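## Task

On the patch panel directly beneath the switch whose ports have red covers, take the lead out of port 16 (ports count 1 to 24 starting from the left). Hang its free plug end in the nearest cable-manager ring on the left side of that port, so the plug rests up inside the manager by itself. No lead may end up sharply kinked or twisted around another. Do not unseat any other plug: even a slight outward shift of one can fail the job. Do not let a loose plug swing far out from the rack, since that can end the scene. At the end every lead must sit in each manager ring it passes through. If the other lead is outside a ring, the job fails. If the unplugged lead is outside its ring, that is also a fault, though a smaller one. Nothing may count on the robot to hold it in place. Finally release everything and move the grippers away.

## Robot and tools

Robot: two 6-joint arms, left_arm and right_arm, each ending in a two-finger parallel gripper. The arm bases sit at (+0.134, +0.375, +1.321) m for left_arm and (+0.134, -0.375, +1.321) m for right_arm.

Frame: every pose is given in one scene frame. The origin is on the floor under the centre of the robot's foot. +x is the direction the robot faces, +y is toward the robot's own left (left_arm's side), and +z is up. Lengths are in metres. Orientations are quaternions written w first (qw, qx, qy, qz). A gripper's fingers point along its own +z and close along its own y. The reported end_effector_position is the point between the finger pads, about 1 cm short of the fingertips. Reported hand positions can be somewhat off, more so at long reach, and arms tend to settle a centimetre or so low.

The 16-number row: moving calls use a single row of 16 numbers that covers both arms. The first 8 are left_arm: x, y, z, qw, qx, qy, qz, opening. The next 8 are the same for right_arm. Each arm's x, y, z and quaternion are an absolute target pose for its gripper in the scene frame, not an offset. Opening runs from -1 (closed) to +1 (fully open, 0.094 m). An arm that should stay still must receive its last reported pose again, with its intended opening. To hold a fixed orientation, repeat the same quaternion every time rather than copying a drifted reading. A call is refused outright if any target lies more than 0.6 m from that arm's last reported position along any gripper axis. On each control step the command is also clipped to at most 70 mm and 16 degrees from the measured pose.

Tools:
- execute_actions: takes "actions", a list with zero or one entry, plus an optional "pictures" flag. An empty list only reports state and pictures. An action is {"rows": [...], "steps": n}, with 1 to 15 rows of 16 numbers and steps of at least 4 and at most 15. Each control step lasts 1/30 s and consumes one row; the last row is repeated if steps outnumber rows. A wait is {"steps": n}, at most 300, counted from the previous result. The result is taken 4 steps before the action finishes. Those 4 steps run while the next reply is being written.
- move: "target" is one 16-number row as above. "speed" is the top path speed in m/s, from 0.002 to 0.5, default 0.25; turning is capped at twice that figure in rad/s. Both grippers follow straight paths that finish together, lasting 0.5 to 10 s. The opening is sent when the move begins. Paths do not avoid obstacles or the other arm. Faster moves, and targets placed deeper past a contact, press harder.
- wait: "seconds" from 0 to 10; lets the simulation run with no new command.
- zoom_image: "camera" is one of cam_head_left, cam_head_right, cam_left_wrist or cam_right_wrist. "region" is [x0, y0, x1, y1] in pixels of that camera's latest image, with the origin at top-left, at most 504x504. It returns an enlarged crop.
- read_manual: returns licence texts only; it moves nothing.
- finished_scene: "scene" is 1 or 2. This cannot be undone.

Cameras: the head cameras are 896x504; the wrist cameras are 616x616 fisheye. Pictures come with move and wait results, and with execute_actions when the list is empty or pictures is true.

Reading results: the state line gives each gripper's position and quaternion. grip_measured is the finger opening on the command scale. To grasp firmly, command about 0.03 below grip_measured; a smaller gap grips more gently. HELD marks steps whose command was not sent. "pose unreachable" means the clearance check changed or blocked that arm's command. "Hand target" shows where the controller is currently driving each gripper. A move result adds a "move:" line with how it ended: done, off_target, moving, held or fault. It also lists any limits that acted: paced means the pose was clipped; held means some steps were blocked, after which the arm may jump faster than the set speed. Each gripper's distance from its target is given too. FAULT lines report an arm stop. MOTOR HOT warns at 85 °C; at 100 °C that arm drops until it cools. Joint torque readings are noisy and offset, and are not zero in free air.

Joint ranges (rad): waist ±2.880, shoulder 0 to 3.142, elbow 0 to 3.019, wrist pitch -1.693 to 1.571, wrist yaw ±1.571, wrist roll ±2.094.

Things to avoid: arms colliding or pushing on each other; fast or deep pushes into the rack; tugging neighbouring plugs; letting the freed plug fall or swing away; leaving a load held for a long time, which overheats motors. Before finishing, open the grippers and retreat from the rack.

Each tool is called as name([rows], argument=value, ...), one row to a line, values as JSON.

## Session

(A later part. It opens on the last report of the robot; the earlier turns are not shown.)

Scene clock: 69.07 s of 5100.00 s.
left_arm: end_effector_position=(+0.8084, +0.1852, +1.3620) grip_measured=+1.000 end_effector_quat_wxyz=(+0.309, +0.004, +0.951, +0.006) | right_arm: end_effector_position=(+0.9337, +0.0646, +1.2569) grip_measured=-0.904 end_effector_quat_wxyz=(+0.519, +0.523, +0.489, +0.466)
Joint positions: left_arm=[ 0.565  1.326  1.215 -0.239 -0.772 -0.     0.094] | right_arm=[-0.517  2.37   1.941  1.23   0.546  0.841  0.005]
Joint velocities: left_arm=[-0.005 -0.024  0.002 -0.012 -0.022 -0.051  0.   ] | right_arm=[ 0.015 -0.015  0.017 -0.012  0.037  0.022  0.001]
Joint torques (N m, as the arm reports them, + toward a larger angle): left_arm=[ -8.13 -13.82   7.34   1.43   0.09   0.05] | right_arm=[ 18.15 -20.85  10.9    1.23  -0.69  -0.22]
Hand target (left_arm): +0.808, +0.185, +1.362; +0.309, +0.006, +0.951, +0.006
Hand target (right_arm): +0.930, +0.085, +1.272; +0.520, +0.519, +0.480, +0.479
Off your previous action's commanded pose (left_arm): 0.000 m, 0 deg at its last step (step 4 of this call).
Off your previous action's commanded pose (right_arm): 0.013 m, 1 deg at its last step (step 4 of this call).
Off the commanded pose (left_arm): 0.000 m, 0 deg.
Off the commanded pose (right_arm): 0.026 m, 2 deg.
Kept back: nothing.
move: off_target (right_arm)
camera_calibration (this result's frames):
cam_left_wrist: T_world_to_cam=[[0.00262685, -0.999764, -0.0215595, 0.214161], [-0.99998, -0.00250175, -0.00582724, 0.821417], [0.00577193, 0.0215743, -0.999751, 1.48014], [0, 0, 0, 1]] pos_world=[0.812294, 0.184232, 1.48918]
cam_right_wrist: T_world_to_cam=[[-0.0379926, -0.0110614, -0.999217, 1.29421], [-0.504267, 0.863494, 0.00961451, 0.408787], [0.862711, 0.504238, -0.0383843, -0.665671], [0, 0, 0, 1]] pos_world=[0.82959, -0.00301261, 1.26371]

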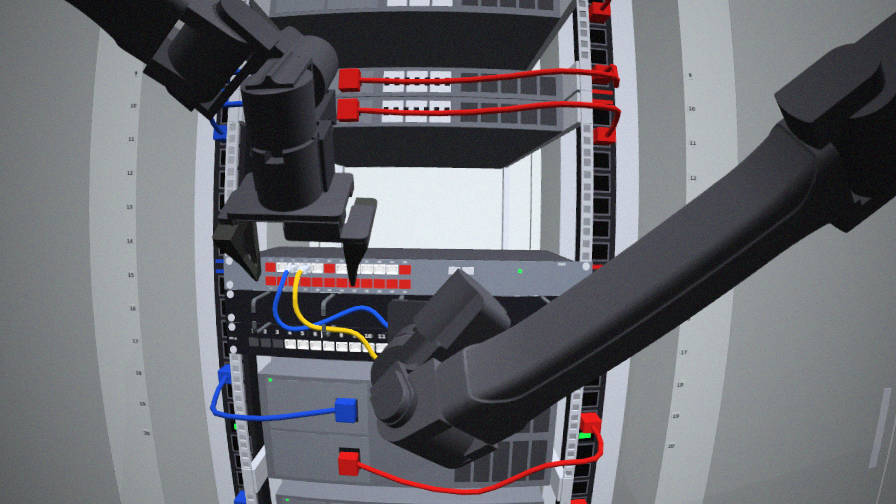

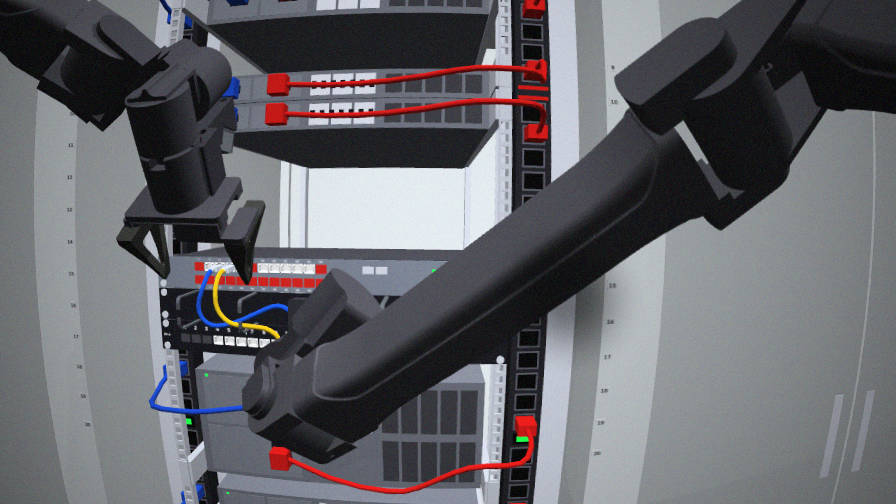

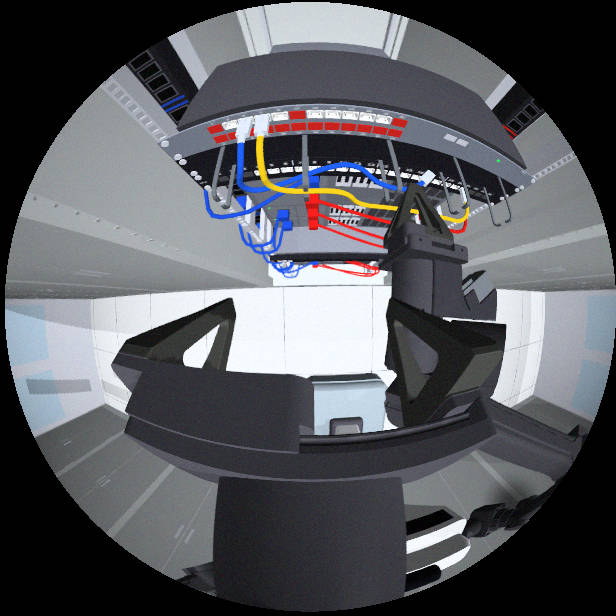

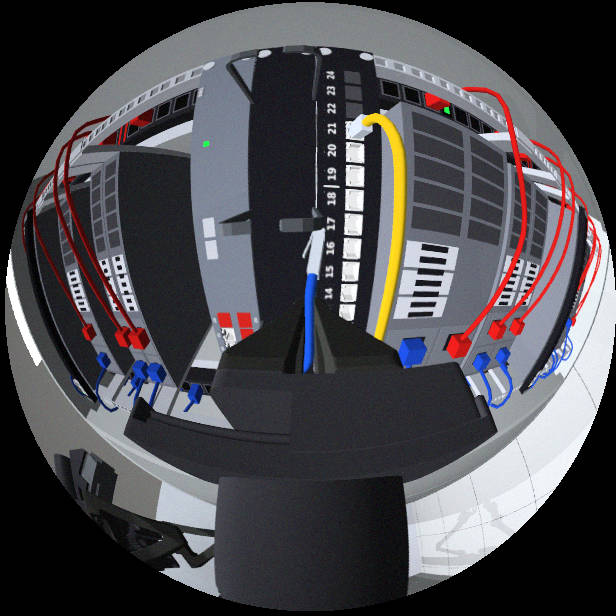

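move(target=[0.8084,0.1852,1.3621,0.309,0.006,0.951,0.006,1,0.924,0.10,1.275,0.56,0.476,0.433,0.523,-0.92], speed=0.03)

zoom_image(camera="cam_left_wrist", region=[330, 130, 500, 250])

Scene clock: 72.90 s of 5100.00 s.
left_arm: end_effector_position=(+0.8084, +0.1852, +1.3620) grip_measured=+1.000 end_effector_quat_wxyz=(+0.309, +0.004, +0.951, +0.006) | right_arm: end_effector_position=(+0.9276, +0.0778, +1.2603) grip_measured=-0.904 end_effector_quat_wxyz=(+0.561, +0.487, +0.439, +0.505)
Joint positions: left_arm=[ 0.565  1.326  1.215 -0.239 -0.772 -0.     0.094] | right_arm=[-0.519  2.484  2.071  1.366  0.444  0.789  0.005]
Joint velocities: left_arm=[ 0.015 -0.015  0.002 -0.002 -0.081 -0.037  0.   ] | right_arm=[-0.015  0.005 -0.012 -0.012 -0.007 -0.095 -0.002]
Joint torques (N m, as the arm reports them, + toward a larger angle): left_arm=[ -8.08 -13.81   7.35   1.37   0.09   0.05] | right_arm=[ 19.21 -21.27  11.04   0.65  -1.53  -0.2 ]
Hand target (left_arm): +0.808, +0.185, +1.362; +0.309, +0.006, +0.951, +0.006
Hand target (right_arm): +0.923, +0.099, +1.275; +0.560, +0.476, +0.433, +0.522
Off the commanded pose (left_arm): 0.000 m, 0 deg.
Off the commanded pose (right_arm): 0.027 m, 3 deg.
Kept back: nothing.
move: off_target (right_arm)
camera_calibration (this result's frames):
cam_left_wrist: T_world_to_cam=[[0.00262685, -0.999764, -0.0215595, 0.214161], [-0.99998, -0.00250175, -0.00582724, 0.821417], [0.00577193, 0.0215743, -0.999751, 1.48014], [0, 0, 0, 1]] pos_world=[0.812294, 0.184232, 1.48918]
cam_right_wrist: T_world_to_cam=[[0.128926, -0.0081846, -0.99162, 1.13297], [-0.485415, 0.871453, -0.0703041, 0.476927], [0.864726, 0.490411, 0.10838, -0.852652], [0, 0, 0, 1]] pos_world=[0.822749, 0.0118041, 1.24941]

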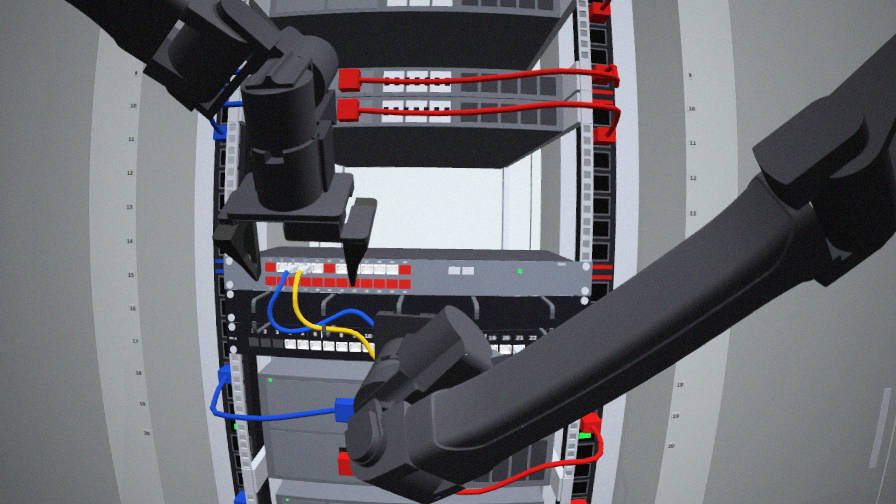

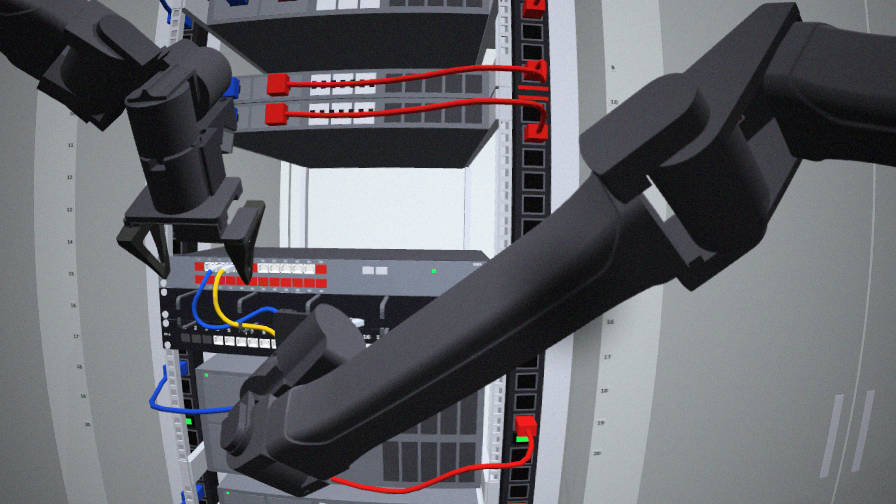

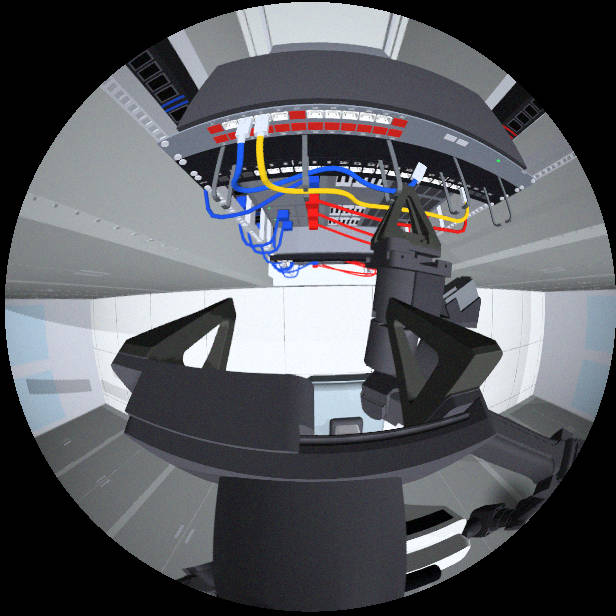

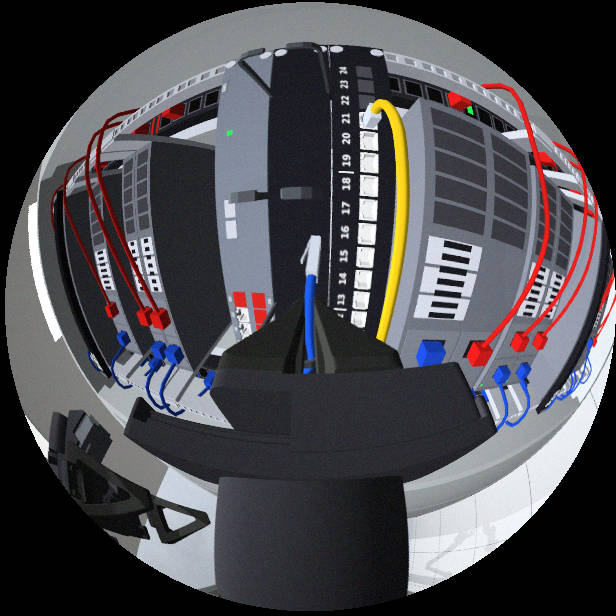

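Region (330, 130, 500, 250) of cam_left_wrist's 616x616 image, scaled by 2.965, with more detail than that image has; it fills the top 356 rows of this view, and the rest is white.

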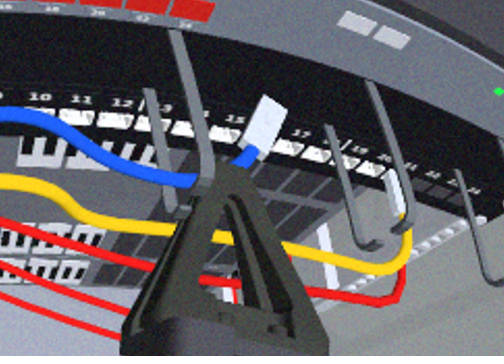

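Ease back a few mm so the cable sits against the hook, then release gently.

move(target=[0.8084,0.1852,1.3621,0.309,0.006,0.951,0.006,1,0.915,0.085,1.268,0.56,0.476,0.433,0.523,-0.92], speed=0.015)

execute_actions([
  {"rows":[[0.8084,0.1852,1.3621,0.309,0.006,0.951,0.006,1,0.915,0.085,1.268,0.56,0.476,0.433,0.523,-0.9],[0.8084,0.1852,1.3621,0.309,0.006,0.951,0.006,1,0.915,0.085,1.268,0.56,0.476,0.433,0.523,-0.89],[0.8084,0.1852,1.3621,0.309,0.006,0.951,0.006,1,0.915,0.085,1.268,0.56,0.476,0.433,0.523,-0.88],[0.8084,0.1852,1.3621,0.309,0.006,0.951,0.006,1,0.915,0.085,1.268,0.56,0.476,0.433,0.523,-0.86],[0.8084,0.1852,1.3621,0.309,0.006,0.951,0.006,1,0.915,0.085,1.268,0.56,0.476,0.433,0.523,-0.8],[0.8084,0.1852,1.3621,0.309,0.006,0.951,0.006,1,0.915,0.085,1.268,0.56,0.476,0.433,0.523,-0.6]]},
], pictures=true)

Scene clock: 74.83 s of 5100.00 s.
left_arm: end_effector_position=(+0.8084, +0.1852, +1.3620) grip_measured=+1.000 end_effector_quat_wxyz=(+0.309, +0.004, +0.951, +0.006) | right_arm: end_effector_position=(+0.9204, +0.0786, +1.2584) grip_measured=-0.904 end_effector_quat_wxyz=(+0.563, +0.479, +0.438, +0.512)
Joint positions: left_arm=[ 0.565  1.326  1.215 -0.239 -0.772 -0.     0.094] | right_arm=[-0.52   2.484  2.048  1.393  0.421  0.788  0.005]
Joint velocities: left_arm=[-0.005 -0.015 -0.022  0.017 -0.095  0.022  0.   ] | right_arm=[-0.005 -0.005 -0.012  0.012 -0.007  0.022  0.   ]
Joint torques (N m, as the arm reports them, + toward a larger angle): left_arm=[ -8.07 -13.86   7.33   1.36   0.09   0.04] | right_arm=[ 17.93 -24.3    5.59   1.44  -0.94  -0.07]
Hand target (left_arm): +0.808, +0.185, +1.362; +0.309, +0.006, +0.951, +0.006
Hand target (right_arm): +0.915, +0.085, +1.268; +0.560, +0.476, +0.433, +0.523
Off the commanded pose (left_arm): 0.000 m, 0 deg.
Off the commanded pose (right_arm): 0.013 m, 1 deg.
Kept back: nothing.
move: off_target (right_arm)
camera_calibration (this result's frames):
cam_left_wrist: T_world_to_cam=[[0.00262685, -0.999764, -0.0215595, 0.214161], [-0.99998, -0.00250175, -0.00582724, 0.821417], [0.00577193, 0.0215743, -0.999751, 1.48014], [0, 0, 0, 1]] pos_world=[0.812294, 0.184232, 1.48918]
cam_right_wrist: T_world_to_cam=[[0.147276, -0.0097669, -0.989047, 1.11196], [-0.495507, 0.864694, -0.0823234, 0.497502], [0.856027, 0.502204, 0.122509, -0.857365], [0, 0, 0, 1]] pos_world=[0.816679, 0.0112459, 1.24577]

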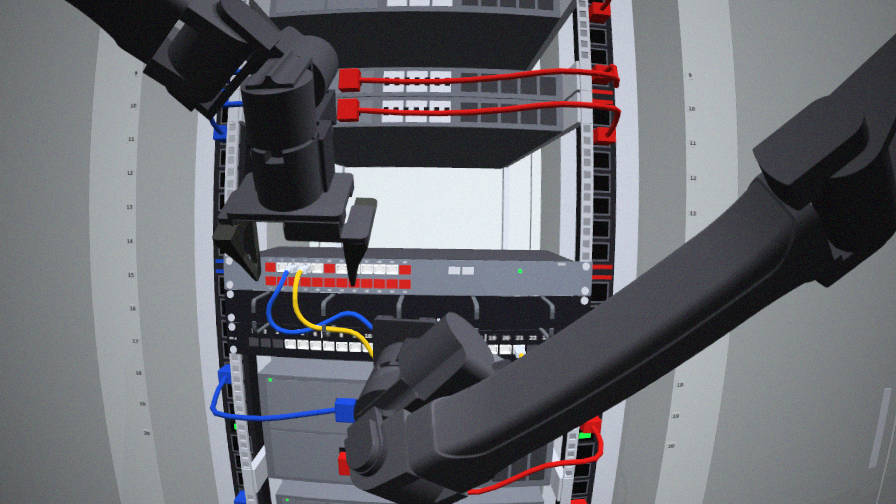

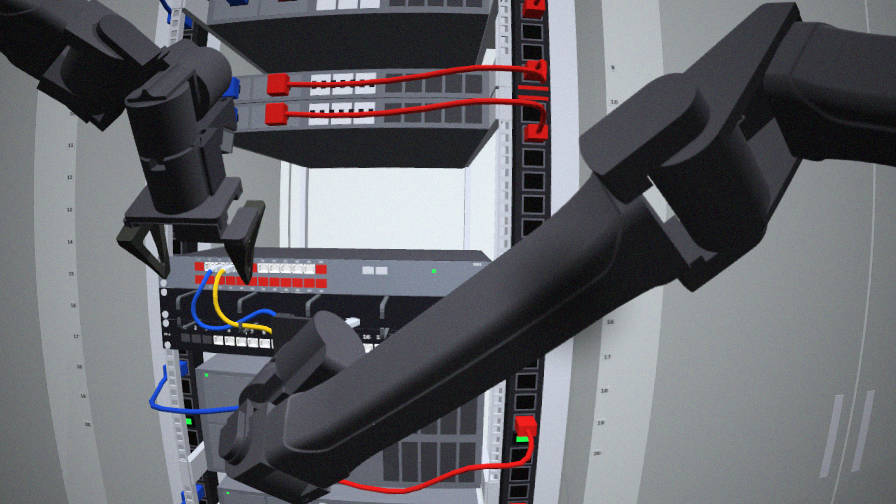

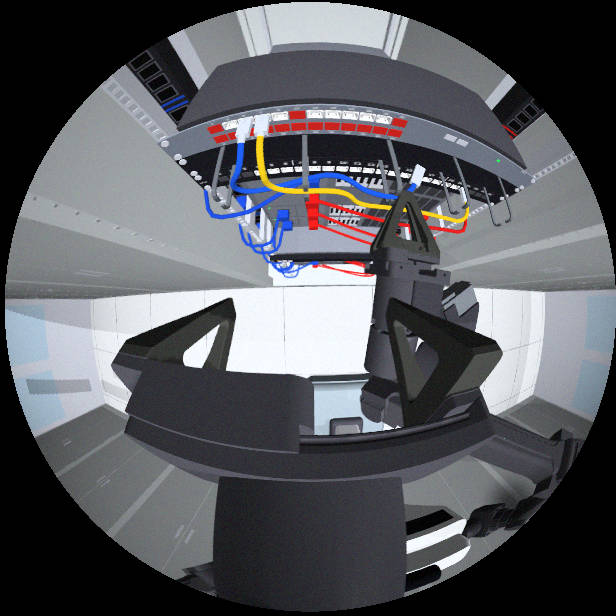

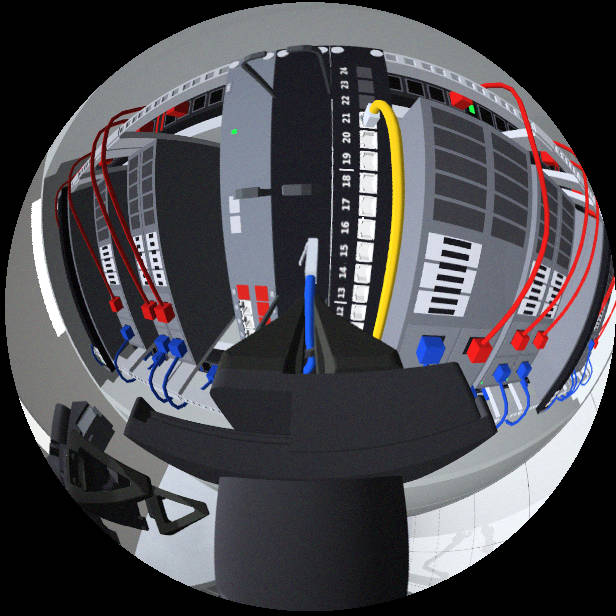

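Scene clock: 75.20 s of 5100.00 s.
left_arm: end_effector_position=(+0.8084, +0.1852, +1.3620) grip_measured=+1.000 end_effector_quat_wxyz=(+0.309, +0.004, +0.951, +0.006) | right_arm: end_effector_position=(+0.9201, +0.0798, +1.2594) grip_measured=-0.601 end_effector_quat_wxyz=(+0.562, +0.477, +0.438, +0.515)
Joint positions: left_arm=[ 0.565  1.326  1.215 -0.239 -0.772 -0.     0.094] | right_arm=[-0.52   2.484  2.048  1.393  0.415  0.788  0.019]
Joint velocities: left_arm=[-0.015 -0.005  0.002  0.002  0.007  0.066  0.   ] | right_arm=[-0.005 -0.015  0.007  0.002 -0.081 -0.051 -0.   ]
Joint torques (N m, as the arm reports them, + toward a larger angle): left_arm=[ -8.19 -13.86   7.35   1.4    0.09   0.04] | right_arm=[ 18.18 -24.44   5.69   1.27  -0.71  -0.1 ]
Steps of this call (steps 1 to 11: the first 11 steps of this action). Readings (end_effector_position):
1: left_arm (+0.8084, +0.1852, +1.3620) | right_arm (+0.9204, +0.0786, +1.2584)
2: left_arm (+0.8084, +0.1852, +1.3620) | right_arm (+0.9204, +0.0786, +1.2584)
4: left_arm (+0.8084, +0.1852, +1.3620) | right_arm (+0.9204, +0.0788, +1.2586)
8: left_arm (+0.8084, +0.1852, +1.3620) | right_arm (+0.9201, +0.0798, +1.2594)
11: the state above
camera_calibration (this result's frames):
cam_left_wrist: T_world_to_cam=[[0.00262685, -0.999764, -0.0215595, 0.214161], [-0.99998, -0.00250175, -0.00582724, 0.821417], [0.00577193, 0.0215743, -0.999751, 1.48014], [0, 0, 0, 1]] pos_world=[0.812294, 0.184232, 1.48918]
cam_right_wrist: T_world_to_cam=[[0.151399, -0.00961261, -0.988426, 1.10844], [-0.499125, 0.862367, -0.0848385, 0.503094], [0.853201, 0.506193, 0.125763, -0.85965], [0, 0, 0, 1]] pos_world=[0.816744, 0.0119512, 1.24641]

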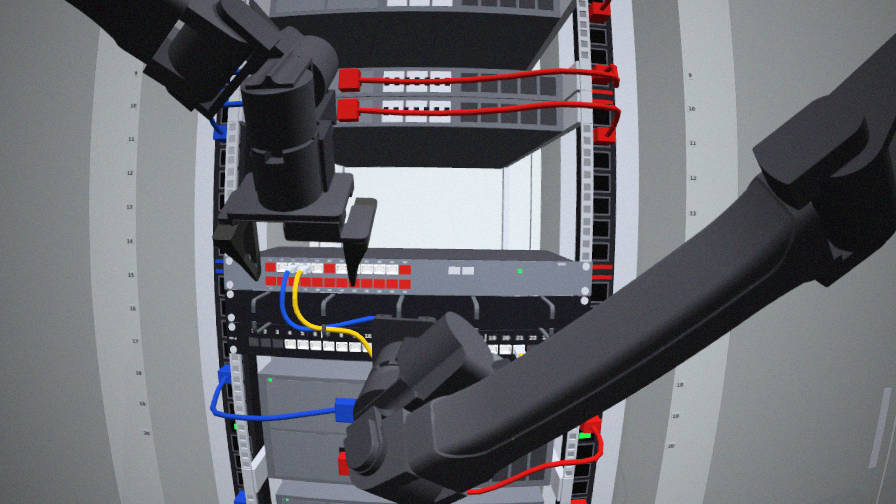

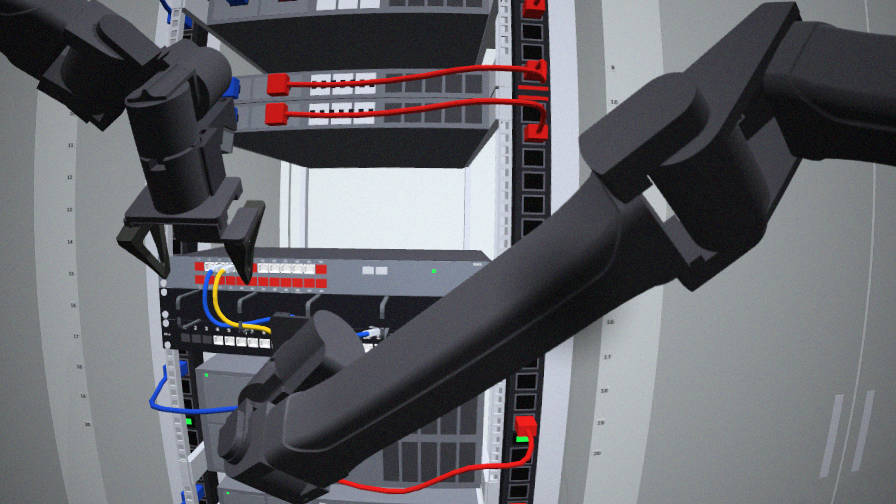

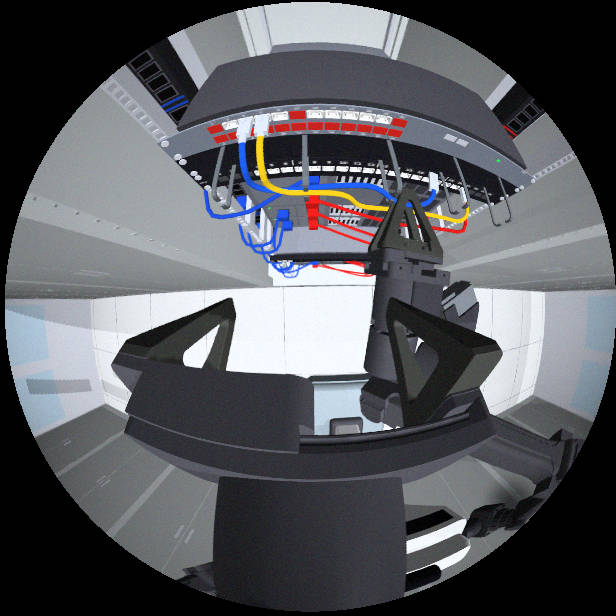

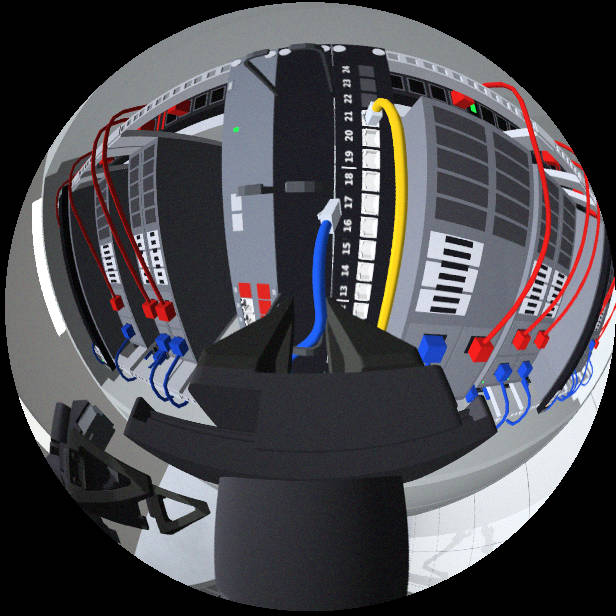

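execute_actions([
  {"rows":[[0.8084,0.1852,1.3621,0.309,0.006,0.951,0.006,1,0.915,0.085,1.268,0.56,0.476,0.433,0.523,-0.92]],"steps":10},
])

move(target=[0.8084,0.1852,1.3621,0.309,0.006,0.951,0.006,1,0.935,0.055,1.278,0.56,0.476,0.433,0.523,-0.92], speed=0.02)

zoom_image(camera="cam_left_wrist", region=[330, 130, 500, 250])

Scene clock: 75.60 s of 5100.00 s.
left_arm: end_effector_position=(+0.8084, +0.1852, +1.3620) grip_measured=+1.000 end_effector_quat_wxyz=(+0.309, +0.004, +0.951, +0.006) | right_arm: end_effector_position=(+0.9201, +0.0799, +1.2595) grip_measured=-0.900 end_effector_quat_wxyz=(+0.562, +0.477, +0.438, +0.515)
Joint positions: left_arm=[ 0.565  1.326  1.215 -0.239 -0.772 -0.     0.094] | right_arm=[-0.52   2.484  2.048  1.393  0.415  0.788  0.005]
Joint velocities: left_arm=[-0.015 -0.015 -0.007 -0.007  0.022  0.022  0.   ] | right_arm=[-0.005 -0.005 -0.002  0.012  0.007  0.051 -0.001]
Joint torques (N m, as the arm reports them, + toward a larger angle): left_arm=[ -8.16 -13.77   7.34   1.38   0.09   0.05] | right_arm=[ 18.13 -23.69   5.63   1.28  -0.69  -0.06]
Off your previous action's commanded pose (left_arm): 0.000 m, 0 deg at its last step (step 4 of this call).
Off your previous action's commanded pose (right_arm): 0.011 m, 1 deg at its last step (step 4 of this call).
Steps of this call (steps 1 to 4: the last 4 steps of your previous action; steps 5 to 6: nothing new was sent; steps 7 to 12: the first 6 steps of this action). Readings (end_effector_position):
7: left_arm (+0.8084, +0.1852, +1.3620) | right_arm (+0.9201, +0.0798, +1.2594)
8: left_arm (+0.8084, +0.1852, +1.3620) | right_arm (+0.9201, +0.0799, +1.2595)
10: left_arm (+0.8084, +0.1852, +1.3620) | right_arm (+0.9201, +0.0799, +1.2595)
12: the state above

Scene clock: 77.83 s of 5100.00 s.
left_arm: end_effector_position=(+0.8084, +0.1852, +1.3620) grip_measured=+1.000 end_effector_quat_wxyz=(+0.309, +0.004, +0.951, +0.006) | right_arm: end_effector_position=(+0.9235, +0.0715, +1.2772) grip_measured=-0.900 end_effector_quat_wxyz=(+0.556, +0.474, +0.435, +0.526)
Joint positions: left_arm=[ 0.565  1.326  1.215 -0.239 -0.772 -0.     0.094] | right_arm=[-0.52   2.429  1.989  1.393  0.396  0.81   0.005]
Joint velocities: left_arm=[ 0.005 -0.015 -0.012 -0.002 -0.007 -0.022  0.   ] | right_arm=[-0.005  0.005 -0.017 -0.012  0.022  0.037  0.001]
Joint torques (N m, as the arm reports them, + toward a larger angle): left_arm=[ -8.17 -13.79   7.33   1.41   0.09   0.04] | right_arm=[ 15.07 -25.37   5.61   0.45  -0.65   0.  ]
Hand target (left_arm): +0.808, +0.185, +1.362; +0.309, +0.006, +0.951, +0.006
Hand target (right_arm): +0.935, +0.055, +1.278; +0.560, +0.476, +0.433, +0.523
Off your previous action's commanded pose (left_arm): 0.000 m, 0 deg at its last step (step 4 of this call).
Off your previous action's commanded pose (right_arm): 0.011 m, 1 deg at its last step (step 4 of this call).
Off the commanded pose (left_arm): 0.000 m, 0 deg.
Off the commanded pose (right_arm): 0.020 m, 1 deg.
Kept back: nothing.
move: off_target (right_arm)
camera_calibration (this result's frames):
cam_left_wrist: T_world_to_cam=[[0.00262685, -0.999764, -0.0215595, 0.214161], [-0.99998, -0.00250175, -0.00582724, 0.821417], [0.00577193, 0.0215743, -0.999751, 1.48014], [0, 0, 0, 1]] pos_world=[0.812294, 0.184232, 1.48918]
cam_right_wrist: T_world_to_cam=[[0.162975, 0.00983107, -0.986581, 1.11105], [-0.514671, 0.853967, -0.0765096, 0.517735], [0.841756, 0.520234, 0.144235, -0.874549], [0, 0, 0, 1]] pos_world=[0.821548, 0.00191857, 1.26189]

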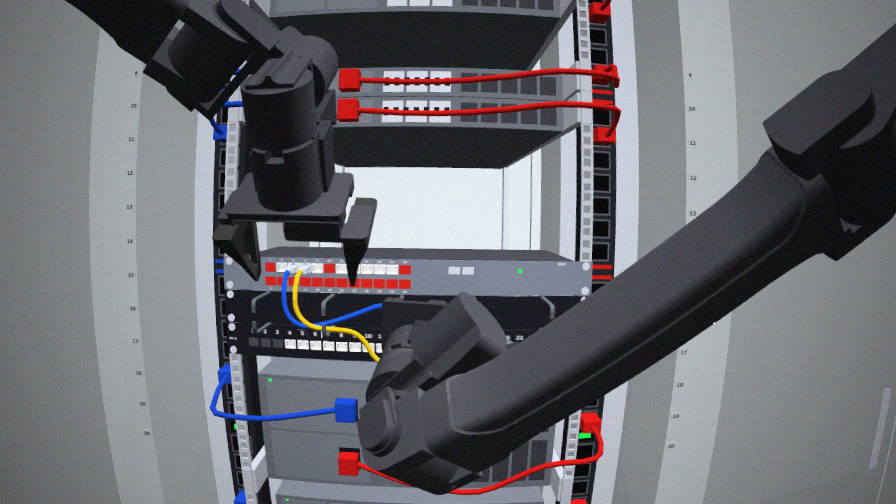

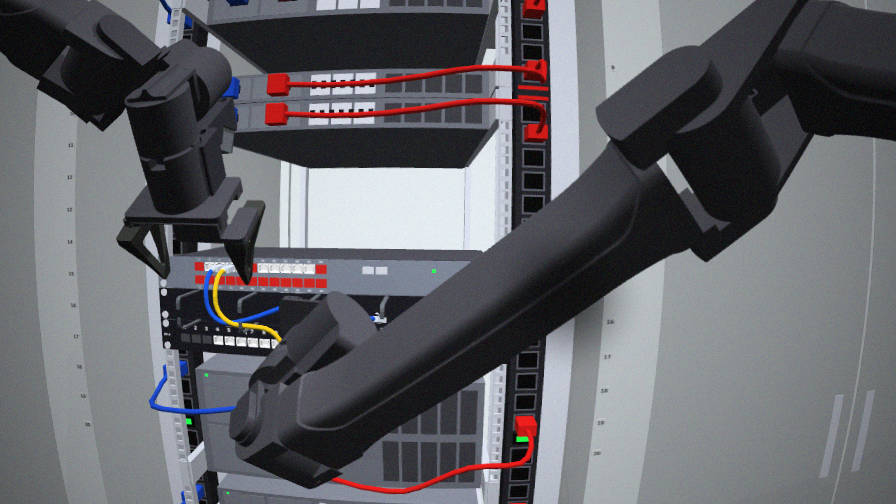

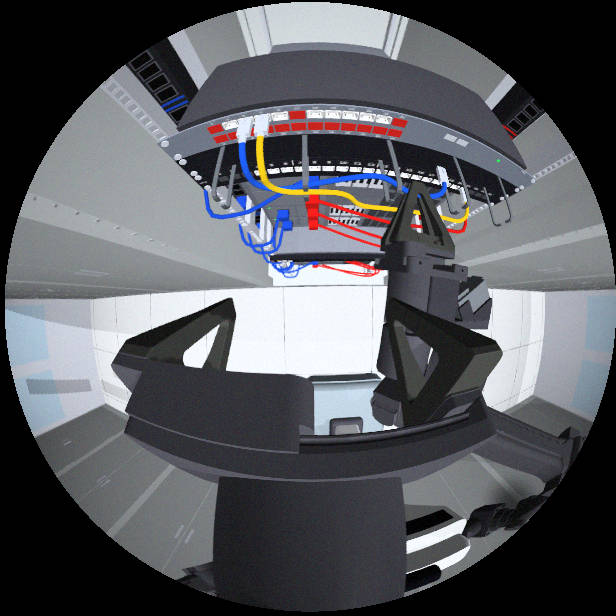

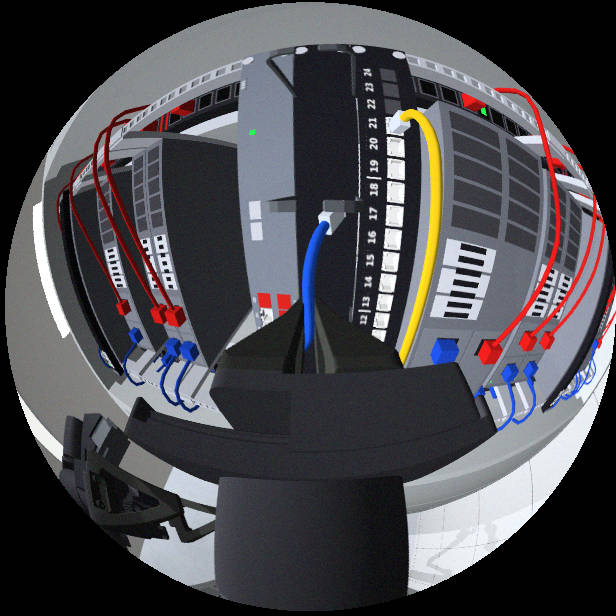

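Region (330, 130, 500, 250) of cam_left_wrist's 616x616 image, scaled by 2.965, with more detail than that image has; it fills the top 356 rows of this view, and the rest is white.

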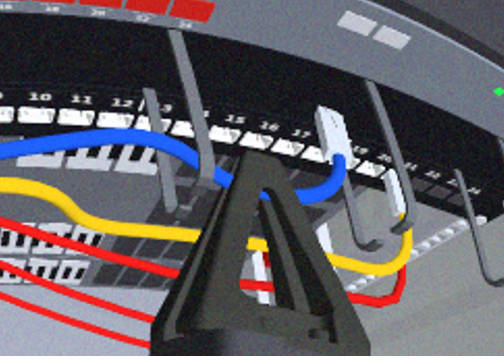

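move(target=[0.8084,0.1852,1.3621,0.309,0.006,0.951,0.006,1,0.935,0.078,1.243,0.56,0.476,0.433,0.523,-0.92], speed=0.02)

execute_actions([
  {"rows":[[0.8084,0.1852,1.3621,0.309,0.006,0.951,0.006,1,0.935,0.078,1.243,0.56,0.476,0.433,0.523,-0.9],[0.8084,0.1852,1.3621,0.309,0.006,0.951,0.006,1,0.935,0.078,1.243,0.56,0.476,0.433,0.523,-0.89],[0.8084,0.1852,1.3621,0.309,0.006,0.951,0.006,1,0.935,0.078,1.243,0.56,0.476,0.433,0.523,-0.88],[0.8084,0.1852,1.3621,0.309,0.006,0.951,0.006,1,0.935,0.078,1.243,0.56,0.476,0.433,0.523,-0.86],[0.8084,0.1852,1.3621,0.309,0.006,0.951,0.006,1,0.935,0.078,1.243,0.56,0.476,0.433,0.523,-0.8],[0.8084,0.1852,1.3621,0.309,0.006,0.951,0.006,1,0.935,0.078,1.243,0.56,0.476,0.433,0.523,-0.55]]},
], pictures=true)

Scene clock: 80.23 s of 5100.00 s.
left_arm: end_effector_position=(+0.8084, +0.1852, +1.3620) grip_measured=+1.000 end_effector_quat_wxyz=(+0.309, +0.004, +0.951, +0.006) | right_arm: end_effector_position=(+0.9266, +0.0784, +1.2554) grip_measured=-0.900 end_effector_quat_wxyz=(+0.559, +0.477, +0.430, +0.525)
Joint positions: left_arm=[ 0.565  1.326  1.215 -0.239 -0.772 -0.     0.094] | right_arm=[-0.53   2.5    2.079  1.381  0.396  0.819  0.005]
Joint velocities: left_arm=[-0.015 -0.024  0.007 -0.002 -0.051  0.037  0.   ] | right_arm=[-0.005 -0.015 -0.007 -0.002 -0.081  0.051 -0.001]
Joint torques (N m, as the arm reports them, + toward a larger angle): left_arm=[ -8.14 -13.79   7.32   1.38   0.09   0.05] | right_arm=[ 15.43 -21.24  10.47  -0.16  -0.78  -0.06]
Hand target (left_arm): +0.808, +0.185, +1.362; +0.309, +0.006, +0.951, +0.006
Hand target (right_arm): +0.934, +0.077, +1.243; +0.559, +0.476, +0.433, +0.523
Off the commanded pose (left_arm): 0.000 m, 0 deg.
Off the commanded pose (right_arm): 0.015 m, 0 deg.
Kept back: nothing.
move: off_target (right_arm)
camera_calibration (this result's frames):
cam_left_wrist: T_world_to_cam=[[0.00262685, -0.999764, -0.0215595, 0.214161], [-0.99998, -0.00250175, -0.00582724, 0.821417], [0.00577193, 0.0215743, -0.999751, 1.48014], [0, 0, 0, 1]] pos_world=[0.812294, 0.184232, 1.48918]
cam_right_wrist: T_world_to_cam=[[0.166575, 0.0129757, -0.985943, 1.08457], [-0.505038, 0.859918, -0.0740091, 0.499268], [0.84687, 0.510267, 0.149794, -0.888582], [0, 0, 0, 1]] pos_world=[0.824, 0.0100114, 1.23938]

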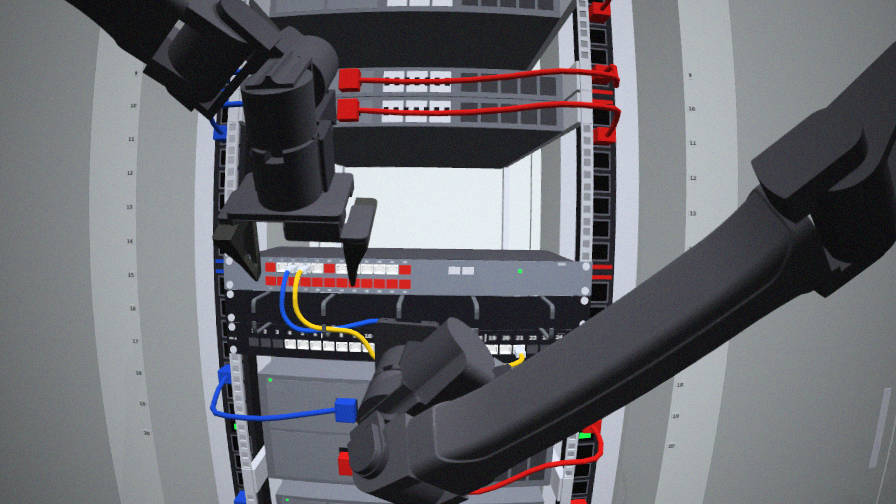

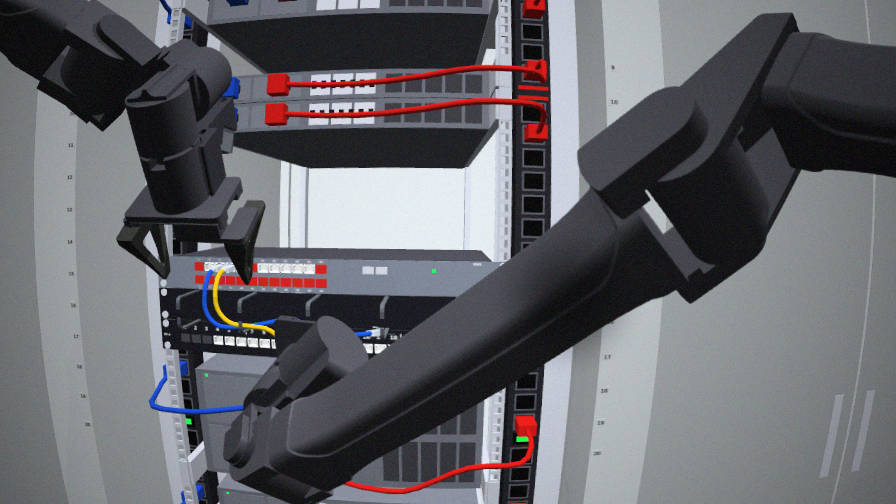

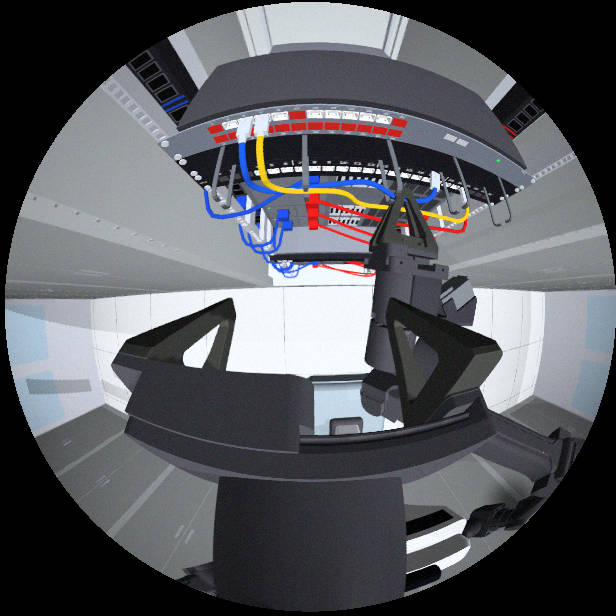

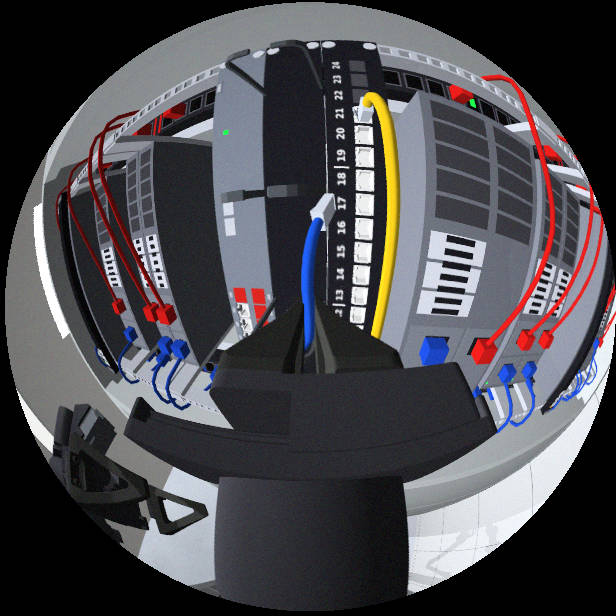

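Scene clock: 80.60 s of 5100.00 s.
left_arm: end_effector_position=(+0.8084, +0.1852, +1.3620) grip_measured=+1.000 end_effector_quat_wxyz=(+0.309, +0.004, +0.951, +0.006) | right_arm: end_effector_position=(+0.9277, +0.0784, +1.2506) grip_measured=-0.551 end_effector_quat_wxyz=(+0.558, +0.476, +0.434, +0.523)
Joint positions: left_arm=[ 0.565  1.326  1.215 -0.239 -0.772 -0.     0.094] | right_arm=[-0.534  2.504  2.083  1.372  0.396  0.819  0.021]
Joint velocities: left_arm=[-0.005 -0.015 -0.007  0.007 -0.022 -0.037  0.   ] | right_arm=[ 0.005 -0.005 -0.007 -0.002  0.051 -0.037 -0.   ]
Joint torques (N m, as the arm reports them, + toward a larger angle): left_arm=[ -8.15 -13.8    7.33   1.38   0.08   0.05] | right_arm=[ 16.08 -22.06  10.58   0.09  -0.77  -0.04]
Steps of this call (steps 1 to 11: the first 11 steps of this action). Readings (end_effector_position):
1: left_arm (+0.8084, +0.1852, +1.3620) | right_arm (+0.9266, +0.0785, +1.2554)
2: left_arm (+0.8084, +0.1852, +1.3620) | right_arm (+0.9265, +0.0786, +1.2551)
4: left_arm (+0.8084, +0.1852, +1.3620) | right_arm (+0.9266, +0.0784, +1.2549)
8: left_arm (+0.8084, +0.1852, +1.3620) | right_arm (+0.9274, +0.0786, +1.2515)
11: the state above
camera_calibration (this result's frames):
cam_left_wrist: T_world_to_cam=[[0.00262685, -0.999764, -0.0215595, 0.214161], [-0.99998, -0.00250175, -0.00582724, 0.821417], [0.00577193, 0.0215743, -0.999751, 1.48014], [0, 0, 0, 1]] pos_world=[0.812294, 0.184232, 1.48918]
cam_right_wrist: T_world_to_cam=[[0.159397, 0.00732306, -0.987187, 1.08832], [-0.508032, 0.858008, -0.0756651, 0.504446], [0.846461, 0.513584, 0.140484, -0.876995], [0, 0, 0, 1]] pos_world=[0.825142, 0.0096222, 1.23575]

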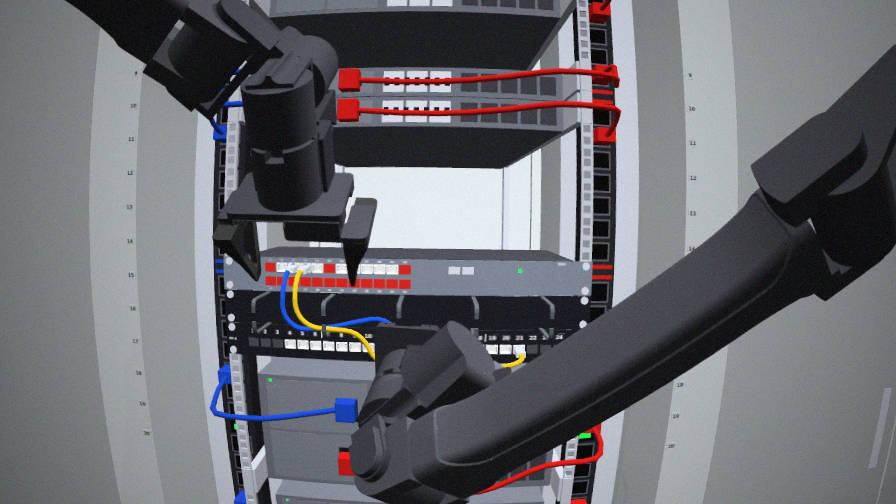

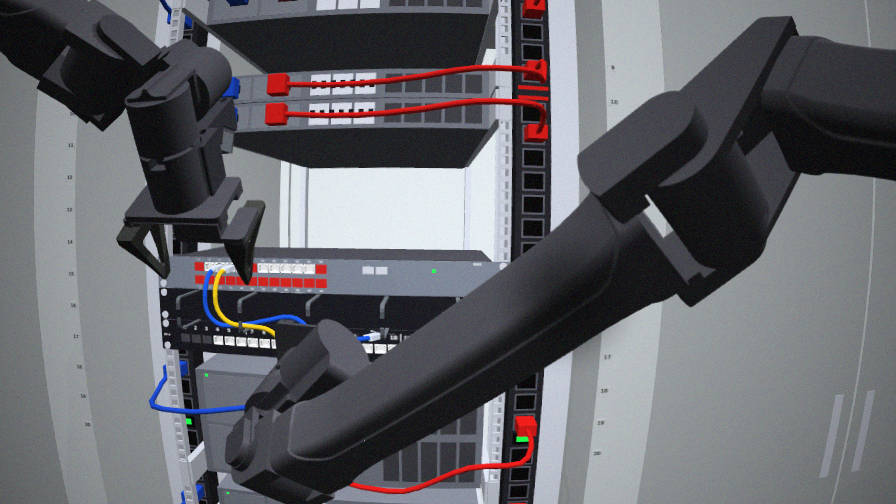

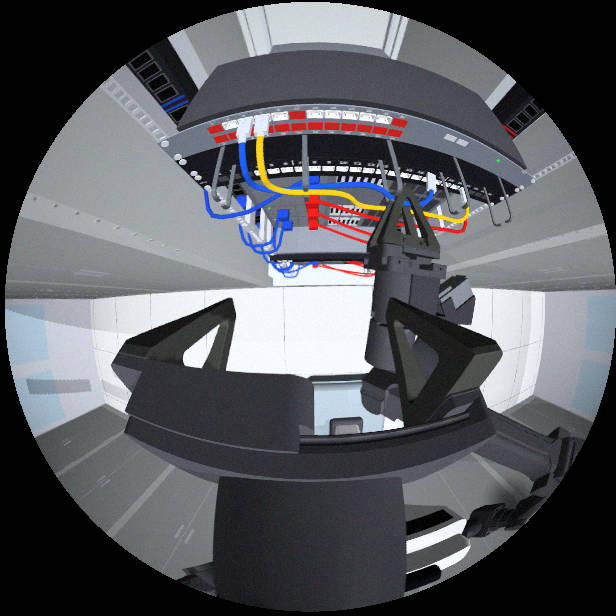

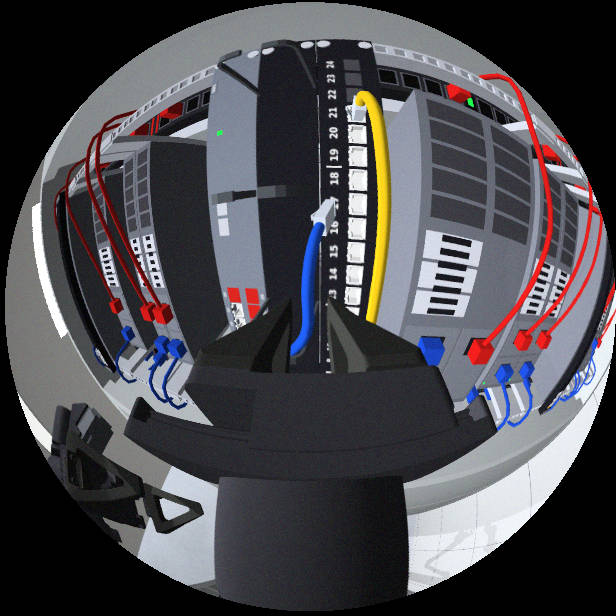

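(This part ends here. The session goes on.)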